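# Place the carton upright on the scale's weighing plate

## Task

Set the carton onto the scale's weighing plate with the same face on top as it had at the start, resting so that the plate alone supports it; a carton that stays there only because the robot holds it does not count. Then release it and move the tool away.

## Robot and tools

ROBOT. Two six-joint UR7e-type arms, left_arm and right_arm, each carrying a vacuum cup instead of fingers. Base positions in the scene frame: left_arm at (-0.073, +0.445, 0) m, right_arm at (+0.016, -0.476, 0) m, each turned only slightly about z. The cup point is the centre of the cup's rim (36 mm across), and the cup opens along the cup point's own +z axis. Starting about 4 cm back from the rim, the tool body and its wrist camera stick out up to about 9 cm sideways, so leave room for them near the scale and other objects.

FRAME. One shared scene frame: origin on the table top midway between the arms, +z up, +x out over the table, +y toward left_arm. The arm names say nothing about image sides. Each state line gives every cup point's position (m), orientation quaternion (w,x,y,z) and linear/angular velocities (m/s, rad/s). Printed positions can drift from the truth, more so when an arm reaches far. "Hand target" lines show where the controller is currently driving each cup point; a "pose unreachable" line means a clearance check altered or blocked that arm's command.

execute_actions(actions). actions is a list of actions; each action is a table of up to 15 rows, each row lasting one control step (1/30 s). If fewer than 15 rows are given, the last one is repeated, so an action always lasts 0.5 s. Each row is 14 numbers in [-1, 1], both arms always included: left dx, dy, dz, rx, ry, rz, left suction, then right dx, dy, dz, rx, ry, rz, right suction. The six motion numbers are an offset, not a pose: they are measured in the cup point's own axes from where that cup point was when the action began (for the first action of a call, from the last pose reported). Rows do not accumulate; every row is relative to that same start. Scale: 1.0 means 0.6 m of translation or 180 degrees of rotation; rx, ry, rz form a single rotation vector. Suction: above 0.01 switches it on, 0.01 or lower switches it off, and it keeps its last value, so repeat the current suction number for an arm you leave alone (a 0 actively turns it off). An empty list only returns state and images. Each step the command is clipped to within 100 mm and 16 degrees of the measured pose, and the arm ends no further than the last clipped pose, so long moves need several actions. Motion trails commands by about 0.17 s.

move(target, speed, stop_force, blocking). target is one row of 14 numbers laid out as above: per arm an offset in its cup point's axes from the pose in the latest result that showed one, plus its suction value (applied at the start). Each cup point travels a straight line; both arms finish together, in 0.5 to 10 s (cut off at 10 s). speed is the top path speed in m/s, 0.002 to 0.5, default 0.25; rotation is capped at twice that in rad/s. Paths ignore obstacles and the other arm, may overshoot speed, and lag. stop_force (N, 9 to 40, one value for both, not in the first 0.2 s) ends an arm's path once its wrist sensor feels that much extra push along the direction of travel for 2 steps; the cup point then backs to its position 2 steps earlier and holds. Use it only at very low speed and without turning the cup; omit it when moving away from something the cup presses on. blocking=false returns after 0.5 s while motion continues (not allowed with stop_force); poll with wait(0) and do not send other motion until the end is reported. The "move:" line reports each arm's ending: done, off_target, moving, held (last step blocked), contact (stop_force ended it), fault; limits=paced means the command was clipped, limits=held means some steps were blocked. Distances to target are given.

wait(seconds): 0 to 10, arms keep their last command. stop: brakes a running move. zoom_image(camera, region): region [x0, y0, x1, y1] in pixels, at most 504 by 504, from cam_head_left or cam_head_right (896x504) or cam_left_wrist or cam_right_wrist (616x616, fisheye). read_manual(section): licence texts only. finished_scene(scene): pass the current scene number once the carton sits correctly and the arm is clear; it cannot be undone.

SUCTION. Turn suction on and press the whole rim flat onto a smooth face of the carton, away from edges, seams or holes. suction_measured near 0 means no seal; 0.83 or more is airtight; part_present goes to 1 at 0.50 and back to 0 below 0.45. The cup compresses under vacuum, so the carton ends up to about 12 mm nearer the tool than the cup point suggests, and vacuum alone can lift a resting object. To release: set the carton down on the plate first, then switch suction off; the cup may still touch it until the tool has backed off 15 mm. If the cup seals onto the table, turn suction off to free it.

FORCES AND FAULTS. Arms are stiff: commanding even slightly past a firm contact can trip a fault. A joint torque reaching its load limit (133 N m for shoulder pan, shoulder lift, elbow; 24.9 N m for each wrist joint, held weight included) or 150 N of outside force on the arm, tool or load halts that arm for 10 s and drops the rest of the call. Wrist force/torque lines are in the cup point's axes, point from the surface back into the arm, carry up to about 4 N offset and 2.4 N noise, and saturate near 50 N. Joint torque readings are unreliable for detecting contact. Motors warn at 70 °C and brake at 85 °C. Keep the arms from striking each other.

AVOID: knocking or placing anything off the table, dropping or slamming the carton, hard pushes. Loose objects may occasionally be nudged by outside disturbances, so check before finishing. To keep an arm still, send the offset back to its desired pose in the first call, then zeros.

Each tool is called after "Call:" by a JSON object that holds its "fn" and its "kwargs", one argument or row to a line.

## Session

Call:
{"fn": "execute_actions", "kwargs": {
  "actions": []
}}

Scene clock: 0.00 s.
left_arm: end_effector_position=(+0.3548, +0.4211, +0.4101) suction_measured=0.00 part_present=0 end_effector_quat_wxyz=(+0.001, +0.028, +1.000, -0.001) end_effector_velocity=(+0.000, -0.000, +0.000) end_effector_angular_velocity=(-0.002, -0.001, +0.001) | right_arm: end_effector_position=(+0.4427, -0.4235, +0.4093) suction_measured=0.00 part_present=0 end_effector_quat_wxyz=(+0.001, -0.062, +0.998, +0.001) end_effector_velocity=(-0.000, +0.000, -0.000) end_effector_angular_velocity=(-0.000, +0.000, +0.003)
Joint positions: left_arm=[-0.315 -1.747  1.517 -1.343 -1.572  1.256] | right_arm=[ 3.459 -1.396 -1.517 -1.797  1.571  1.886]
Joint velocities: left_arm=[-0.     0.    -0.001 -0.001 -0.001 -0.001] | right_arm=[ 0.001  0.    -0.    -0.    -0.    -0.002]
Joint torques (N m, as the arm reports them, + toward a larger angle): no reading
Wrist force (N, on the end effector, along its own x y z axes, offset not removed): no reading
Wrist torque (N m, same axes, about the end effector's origin, offset not removed): no reading
Hand target (left_arm): +0.355, +0.421, +0.410; +0.001, +0.028, +1.000, -0.001
Hand target (right_arm): +0.443, -0.424, +0.409; +0.001, -0.062, +0.998, +0.001

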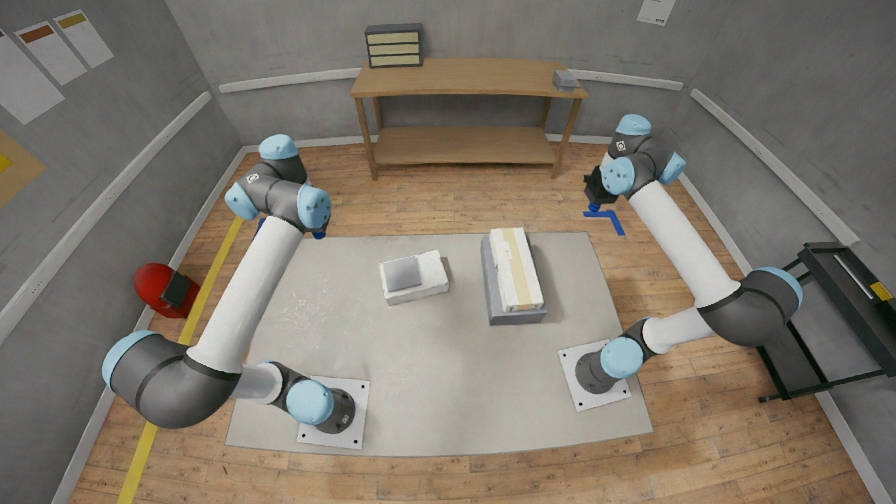

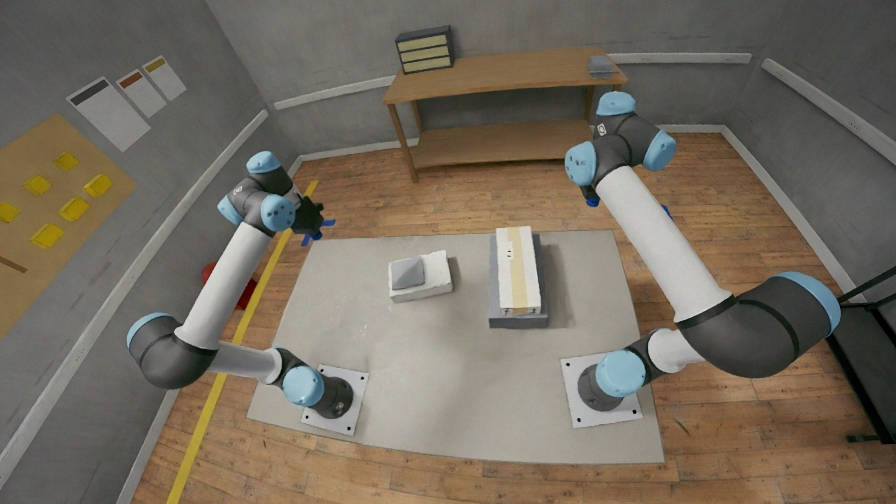

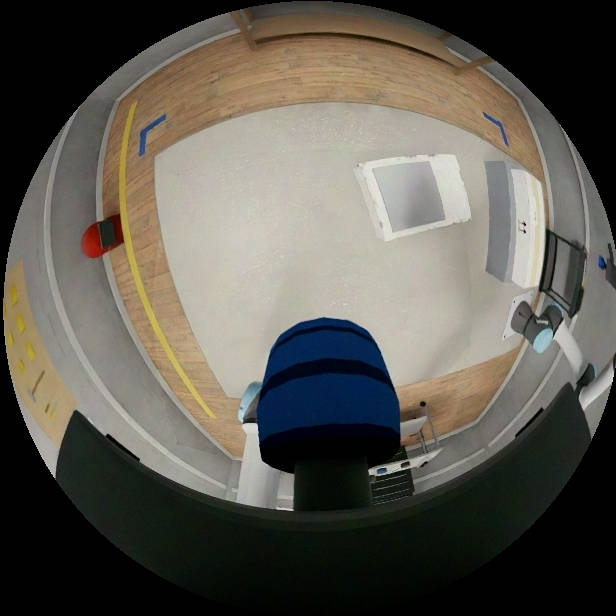

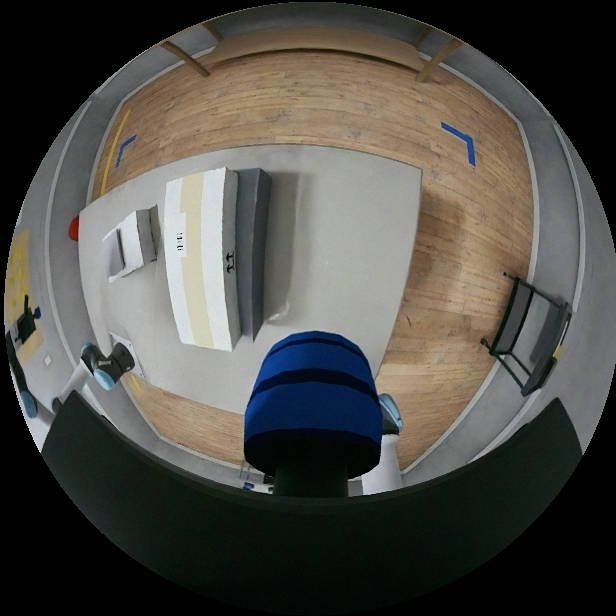

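Call:
{"fn": "zoom_image", "kwargs": {
  "camera": "cam_head_left",
  "region": [360, 210, 570, 340]
}}

Call:
{"fn": "zoom_image", "kwargs": {
  "camera": "cam_head_right",
  "region": [360, 210, 570, 340]
}}

Call:
{"fn": "zoom_image", "kwargs": {
  "camera": "cam_right_wrist",
  "region": [80, 150, 300, 370]
}}

Call:
{"fn": "zoom_image", "kwargs": {
  "camera": "cam_left_wrist",
  "region": [340, 130, 560, 300]
}}

Region (360, 210, 570, 340) of cam_head_left's 896x504 image, scaled by 2.400, with more detail than that image has; it fills the top 312 rows of this view, and the rest is white.

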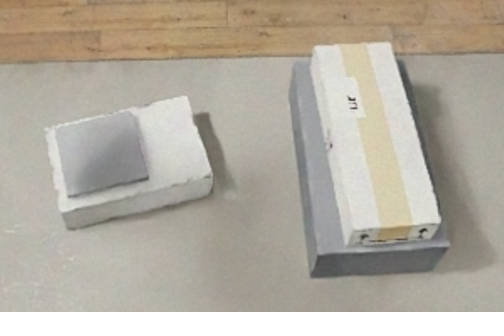

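Region (360, 210, 570, 340) of cam_head_right's 896x504 image, scaled by 2.400, with more detail than that image has; it fills the top 312 rows of this view, and the rest is white.

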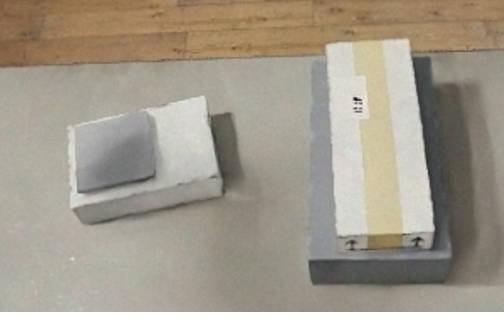

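Region (80, 150, 300, 370) of cam_right_wrist's 616x616 image, scaled by 2.291, with more detail than that image has.

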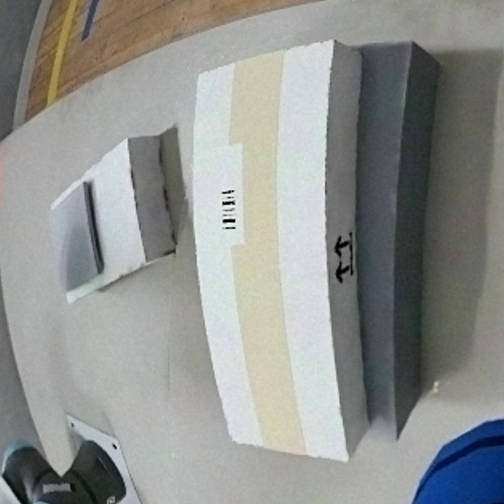

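Region (340, 130, 560, 300) of cam_left_wrist's 616x616 image, scaled by 2.291, with more detail than that image has; it fills the top 389 rows of this view, and the rest is white.

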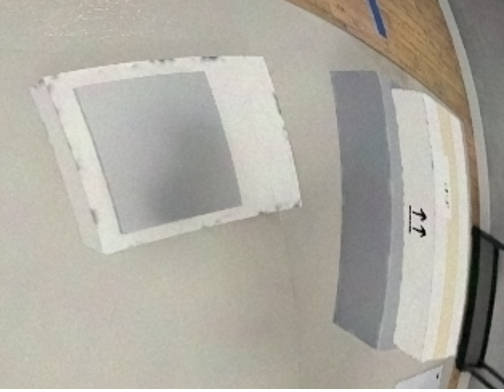

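Call:
{"fn": "move", "kwargs": {
  "target": [0,0,0,0,0,0,0,0.008,0.3764,0.2155,0,0,0.022,0],
  "speed": 0.3
}}

Scene clock: 3.20 s.
left_arm: end_effector_position=(+0.3548, +0.4211, +0.4101) suction_measured=0.00 part_present=0 end_effector_quat_wxyz=(+0.001, +0.028, +1.000, -0.001) end_effector_velocity=(+0.000, -0.000, -0.001) end_effector_angular_velocity=(-0.001, +0.001, -0.000) | right_arm: end_effector_position=(+0.4101, -0.2000, +0.2799) suction_measured=0.00 part_present=0 end_effector_quat_wxyz=(+0.000, -0.027, +1.000, +0.001) end_effector_velocity=(+0.000, +0.002, -0.001) end_effector_angular_velocity=(-0.000, -0.000, +0.000)
Joint positions: left_arm=[-0.315 -1.747  1.517 -1.343 -1.572  1.256] | right_arm=[ 3.913 -1.506 -1.753 -1.451  1.571  2.409]
Joint velocities: left_arm=[-0.     0.     0.002 -0.001 -0.001  0.   ] | right_arm=[ 0.002 -0.003  0.     0.002 -0.     0.002]
Joint torques (N m, as the arm reports them, + toward a larger angle): left_arm=[  0.67 -15.97 -24.41  -2.35   0.45   0.18] | right_arm=[ 9.87 14.91 32.74  3.18 -2.71  1.46]
Wrist force (N, on the end effector, along its own x y z axes, offset not removed): left_arm=[1.7 -2.3 -0.8] | right_arm=[0.3 0.0 0.2]
Wrist torque (N m, same axes, about the end effector's origin, offset not removed): left_arm=[-0.41 -0.30 0.16] | right_arm=[0.11 0.07 0.09]
Hand target (left_arm): +0.355, +0.421, +0.410; +0.001, +0.028, +1.000, -0.001
Hand target (right_arm): +0.410, -0.200, +0.280; +0.000, -0.027, +1.000, +0.001
Off the commanded pose (left_arm): 0.000 m, 0 deg.
Off the commanded pose (right_arm): 0.000 m, 0 deg.
move: done
camera_calibration (this result's frames):
cam_left_wrist: T_world_to_cam=[[-0.109052, -0.993971, -0.0113548, 0.46856], [-0.867309, 0.0895615, 0.489647, 0.090572], [-0.485679, 0.0632449, -0.871847, 0.568847], [0, 0, 0, 1]] pos_world=[0.405928, 0.421647, 0.456919]
cam_right_wrist: T_world_to_cam=[[0.0559248, -0.997844, -0.0343374, -0.210452], [-0.909567, -0.0651007, 0.410427, 0.268342], [-0.411778, 0.00827905, -0.911247, 0.494183], [0, 0, 0, 1]] pos_world=[0.459338, -0.19662, 0.332962]

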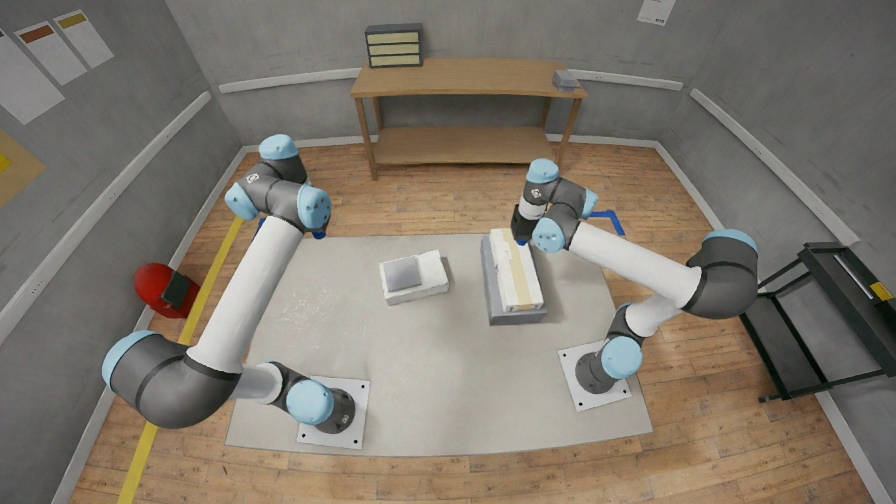

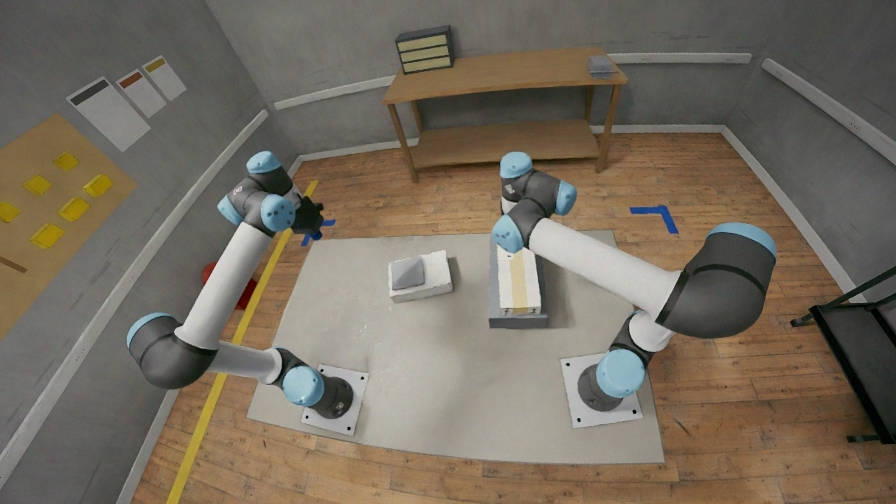

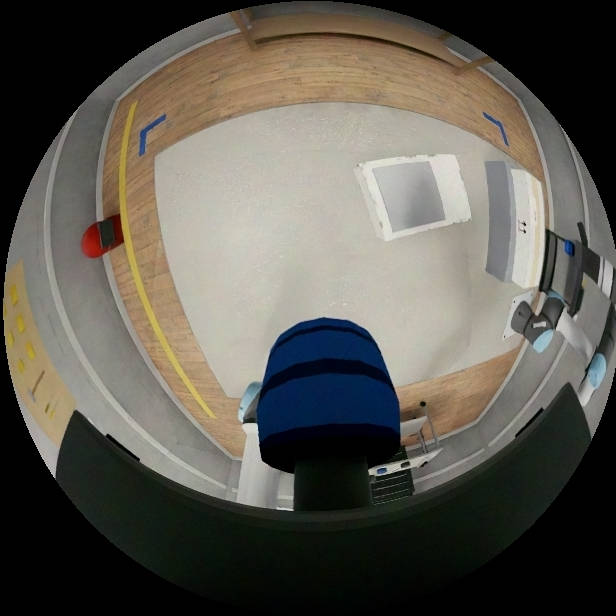

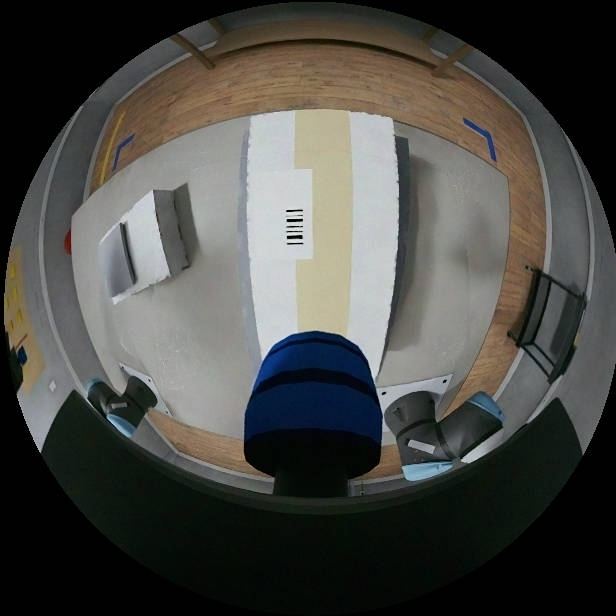

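Call:
{"fn": "move", "kwargs": {
  "target": [0,0,0,0,0,0,0,0.0055,-0.008,0.1667,0,0,0,0],
  "speed": 0.2
}}

Scene clock: 5.00 s.
left_arm: end_effector_position=(+0.3548, +0.4211, +0.4101) suction_measured=0.00 part_present=0 end_effector_quat_wxyz=(+0.001, +0.028, +1.000, -0.001) end_effector_velocity=(+0.000, -0.000, +0.001) end_effector_angular_velocity=(-0.001, -0.003, -0.001) | right_arm: end_effector_position=(+0.4071, -0.2049, +0.1801) suction_measured=0.00 part_present=0 end_effector_quat_wxyz=(+0.000, -0.027, +1.000, +0.001) end_effector_velocity=(+0.000, -0.000, -0.002) end_effector_angular_velocity=(+0.000, -0.001, -0.001)
Joint positions: left_arm=[-0.315 -1.747  1.517 -1.343 -1.572  1.256] | right_arm=[ 3.912 -1.554 -1.971 -1.185  1.572  2.408]
Joint velocities: left_arm=[ 0.    -0.001 -0.001 -0.002 -0.     0.001] | right_arm=[-0.001 -0.002 -0.003  0.006 -0.     0.   ]
Joint torques (N m, as the arm reports them, + toward a larger angle): left_arm=[  1.08 -15.48 -22.62  -2.27   0.53  -0.01] | right_arm=[-10.38  16.12   9.13   3.35   0.03  -1.47]
Wrist force (N, on the end effector, along its own x y z axes, offset not removed): left_arm=[-3.1 0.3 0.4] | right_arm=[-0.4 0.3 0.8]
Wrist torque (N m, same axes, about the end effector's origin, offset not removed): left_arm=[0.17 0.19 0.02] | right_arm=[0.17 0.27 0.14]
Hand target (left_arm): +0.355, +0.421, +0.410; +0.001, +0.028, +1.000, -0.001
Hand target (right_arm): +0.407, -0.205, +0.180; +0.000, -0.027, +1.000, +0.001
Off the commanded pose (left_arm): 0.000 m, 0 deg.
Off the commanded pose (right_arm): 0.000 m, 0 deg.
move: done
camera_calibration (this result's frames):
cam_left_wrist: T_world_to_cam=[[-0.109052, -0.993971, -0.011355, 0.46856], [-0.867308, 0.0895615, 0.489648, 0.0905719], [-0.485679, 0.0632452, -0.871847, 0.568847], [0, 0, 0, 1]] pos_world=[0.405928, 0.421647, 0.456919]
cam_right_wrist: T_world_to_cam=[[0.0559206, -0.997844, -0.0343588, -0.218656], [-0.909519, -0.0651066, 0.410531, 0.30617], [-0.411883, 0.00829279, -0.911199, 0.401989], [0, 0, 0, 1]] pos_world=[0.456267, -0.201585, 0.233087]

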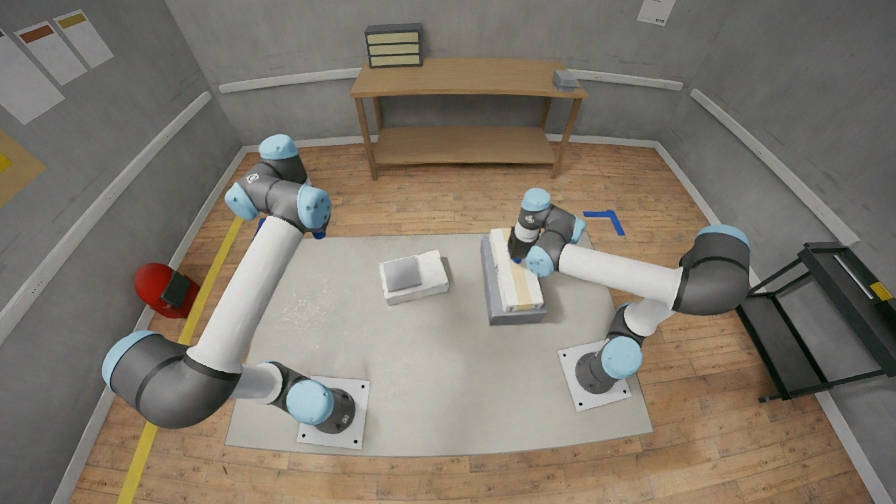

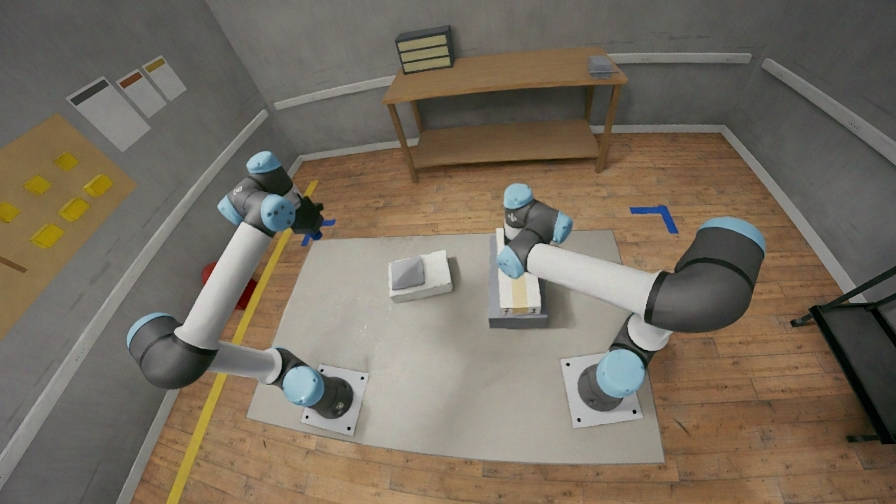

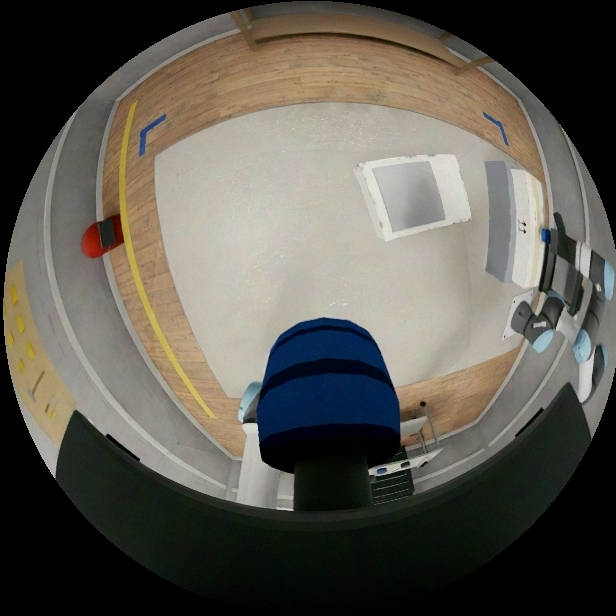

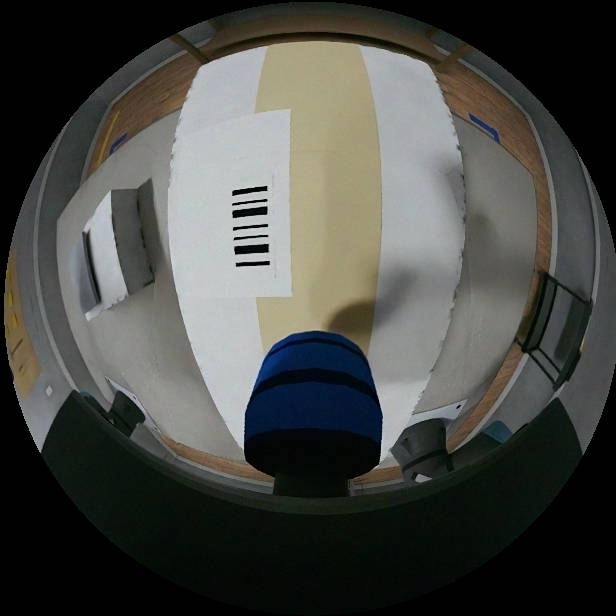

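Call:
{"fn": "move", "kwargs": {
  "target": [0,0,0,0,0,0,0,0,0,0.075,0,0,0,1],
  "speed": 0.02,
  "stop_force": 10
}}

Scene clock: 7.50 s.
left_arm: end_effector_position=(+0.3548, +0.4211, +0.4101) suction_measured=0.00 part_present=0 end_effector_quat_wxyz=(+0.001, +0.028, +1.000, -0.001) end_effector_velocity=(-0.000, +0.001, -0.001) end_effector_angular_velocity=(+0.001, +0.001, +0.001) | right_arm: end_effector_position=(+0.4070, -0.2050, +0.1428) suction_measured=0.96 part_present=1 end_effector_quat_wxyz=(+0.000, -0.027, +1.000, +0.001) end_effector_velocity=(-0.000, -0.001, +0.003) end_effector_angular_velocity=(-0.005, +0.004, +0.001)
Joint positions: left_arm=[-0.315 -1.747  1.517 -1.343 -1.572  1.256] | right_arm=[ 3.912 -1.595 -2.035 -1.081  1.572  2.408]
Joint velocities: left_arm=[ 0.001 -0.     0.002  0.     0.    -0.   ] | right_arm=[ 0.     0.003  0.008 -0.017 -0.    -0.   ]
Joint torques (N m, as the arm reports them, + toward a larger angle): left_arm=[  0.65 -16.47 -22.46  -2.5    0.46   0.01] | right_arm=[-2.4   7.24 14.75 -1.23 -0.97  1.12]
Wrist force (N, on the end effector, along its own x y z axes, offset not removed): left_arm=[-1.7 1.2 -2.0] | right_arm=[9.0 -9.4 -50.0]
Wrist torque (N m, same axes, about the end effector's origin, offset not removed): left_arm=[-0.01 0.23 0.20] | right_arm=[0.25 -0.13 0.17]
Hand target (left_arm): +0.355, +0.421, +0.410; +0.001, +0.028, +1.000, -0.001
Hand target (right_arm): +0.407, -0.205, +0.143; +0.000, -0.027, +1.000, +0.001
Off the commanded pose (left_arm): 0.000 m, 0 deg.
Off the commanded pose (right_arm): 0.008 m, 0 deg.
move: contact (right_arm)
camera_calibration (this result's frames):
cam_left_wrist: T_world_to_cam=[[-0.109052, -0.993971, -0.0113548, 0.46856], [-0.867309, 0.0895615, 0.489647, 0.090572], [-0.485679, 0.063245, -0.871847, 0.568847], [0, 0, 0, 1]] pos_world=[0.405928, 0.421647, 0.456919]
cam_right_wrist: T_world_to_cam=[[0.0558972, -0.997849, -0.0342501, -0.220013], [-0.909496, -0.065041, 0.410593, 0.321412], [-0.411938, 0.00819937, -0.911175, 0.368025], [0, 0, 0, 1]] pos_world=[0.456224, -0.201652, 0.195831]

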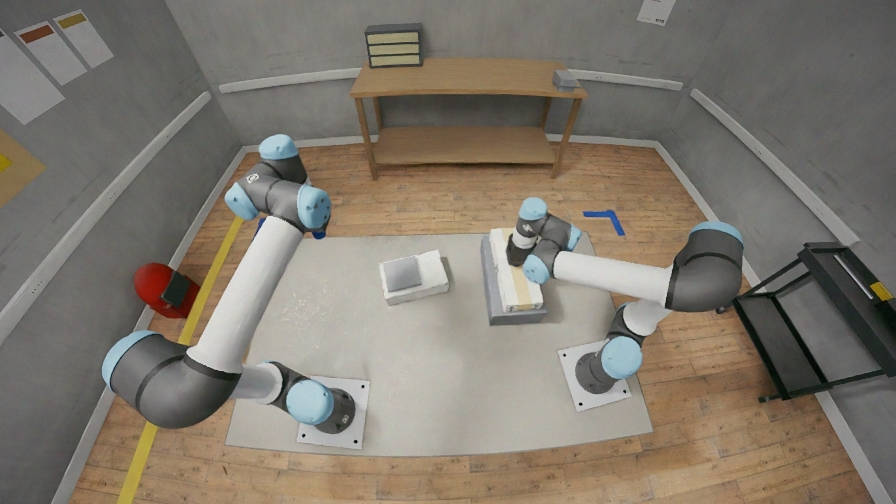

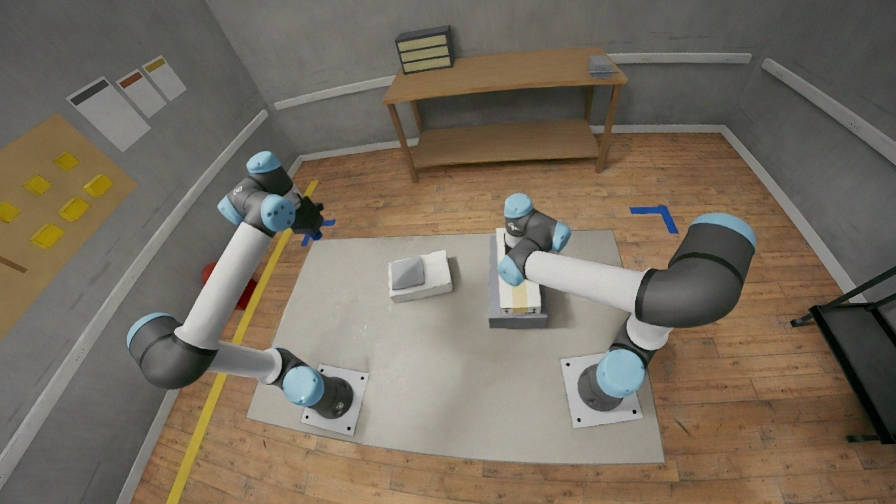

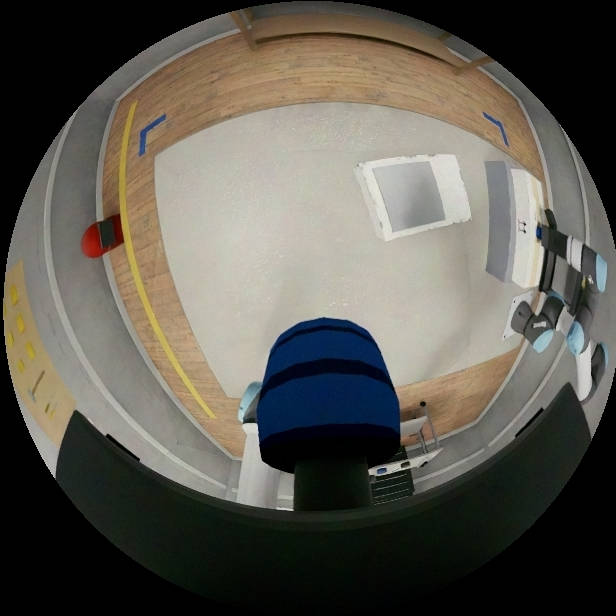

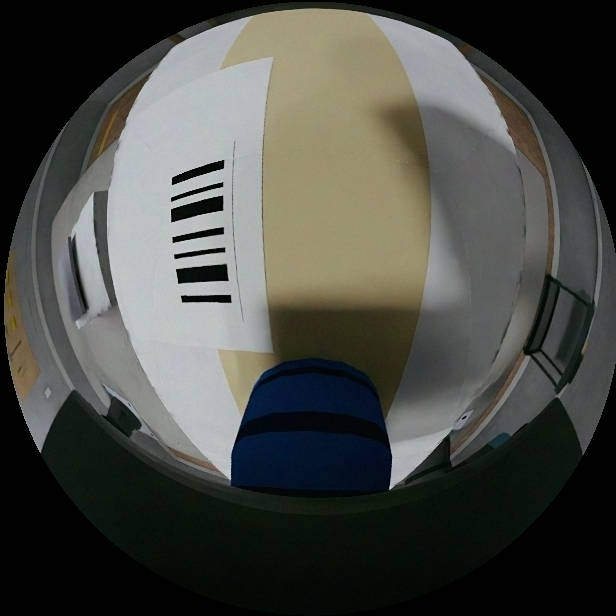

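Call:
{"fn": "move", "kwargs": {
  "target": [0,0,0,0,0,0,0,0,0,-0.012,0,0,0,1],
  "speed": 0.01
}}

Scene clock: 8.53 s.
left_arm: end_effector_position=(+0.3548, +0.4211, +0.4101) suction_measured=0.00 part_present=0 end_effector_quat_wxyz=(+0.001, +0.028, +1.000, -0.001) end_effector_velocity=(+0.000, +0.000, -0.000) end_effector_angular_velocity=(+0.001, -0.001, -0.000) | right_arm: end_effector_position=(+0.4070, -0.2050, +0.1499) suction_measured=0.96 part_present=1 end_effector_quat_wxyz=(+0.000, -0.027, +1.000, +0.001) end_effector_velocity=(+0.000, -0.000, +0.002) end_effector_angular_velocity=(+0.000, -0.000, +0.001)
Joint positions: left_arm=[-0.315 -1.747  1.517 -1.343 -1.572  1.256] | right_arm=[ 3.912 -1.586 -2.024 -1.101  1.572  2.408]
Joint velocities: left_arm=[ 0.    -0.     0.001 -0.001  0.001  0.   ] | right_arm=[-0.001  0.002  0.003 -0.004  0.    -0.001]
Joint torques (N m, as the arm reports them, + toward a larger angle): left_arm=[  1.17 -16.06 -22.1   -2.36   0.4    0.09] | right_arm=[-2.73 37.02 39.33  2.26 -0.84  0.8 ]
Wrist force (N, on the end effector, along its own x y z axes, offset not removed): left_arm=[-0.4 0.6 0.3] | right_arm=[3.9 0.6 10.9]
Wrist torque (N m, same axes, about the end effector's origin, offset not removed): left_arm=[0.00 -0.01 0.15] | right_arm=[0.23 -0.27 0.09]
Hand target (left_arm): +0.355, +0.421, +0.410; +0.001, +0.028, +1.000, -0.001
Hand target (right_arm): +0.407, -0.205, +0.150; +0.000, -0.027, +1.000, +0.001
Off the commanded pose (left_arm): 0.000 m, 0 deg.
Off the commanded pose (right_arm): 0.000 m, 0 deg.
move: done
camera_calibration (this result's frames):
cam_left_wrist: T_world_to_cam=[[-0.109052, -0.993971, -0.0113549, 0.46856], [-0.867309, 0.0895615, 0.489647, 0.090572], [-0.485679, 0.0632451, -0.871847, 0.568847], [0, 0, 0, 1]] pos_world=[0.405928, 0.421647, 0.456919]
cam_right_wrist: T_world_to_cam=[[0.0558973, -0.997849, -0.0342507, -0.219771], [-0.909496, -0.0650414, 0.410593, 0.31851], [-0.411937, 0.00819987, -0.911175, 0.374466], [0, 0, 0, 1]] pos_world=[0.456225, -0.201652, 0.202899]

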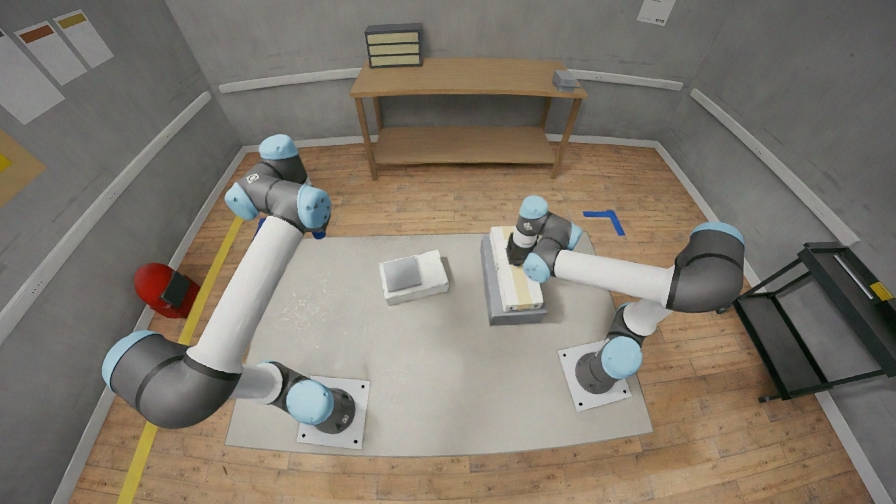

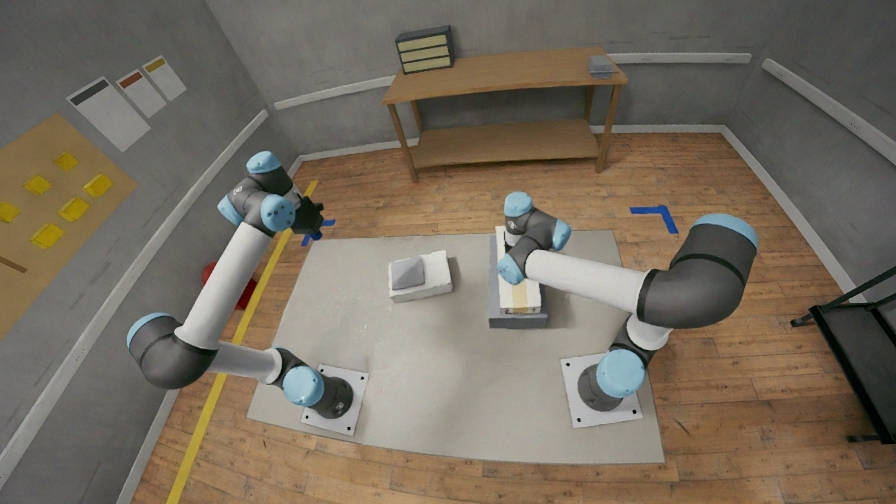

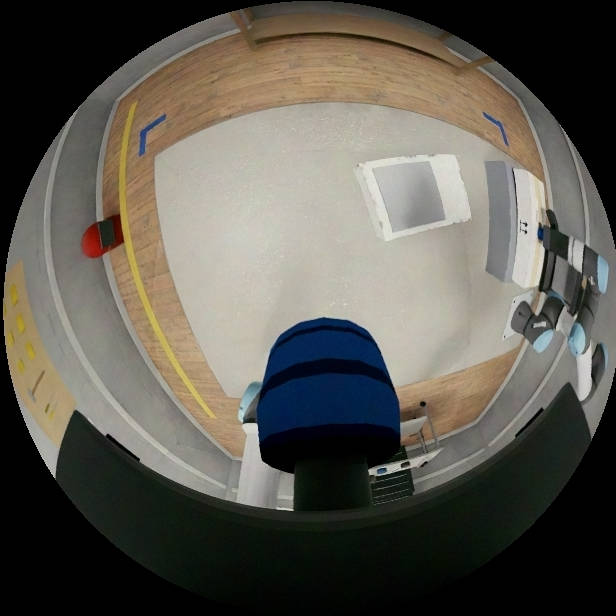

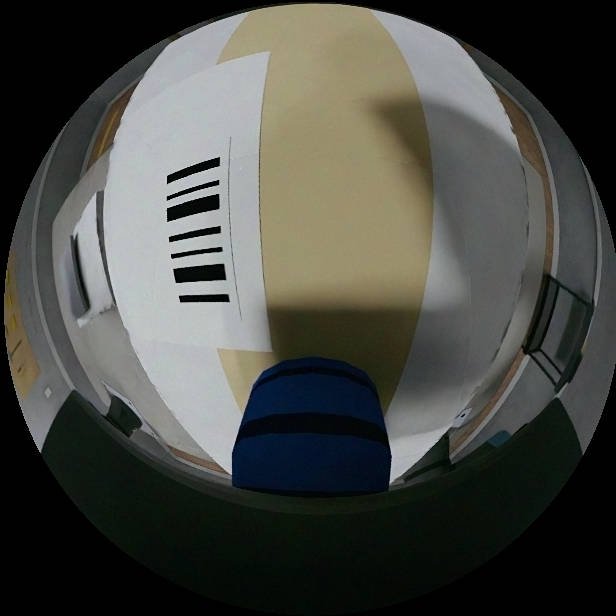

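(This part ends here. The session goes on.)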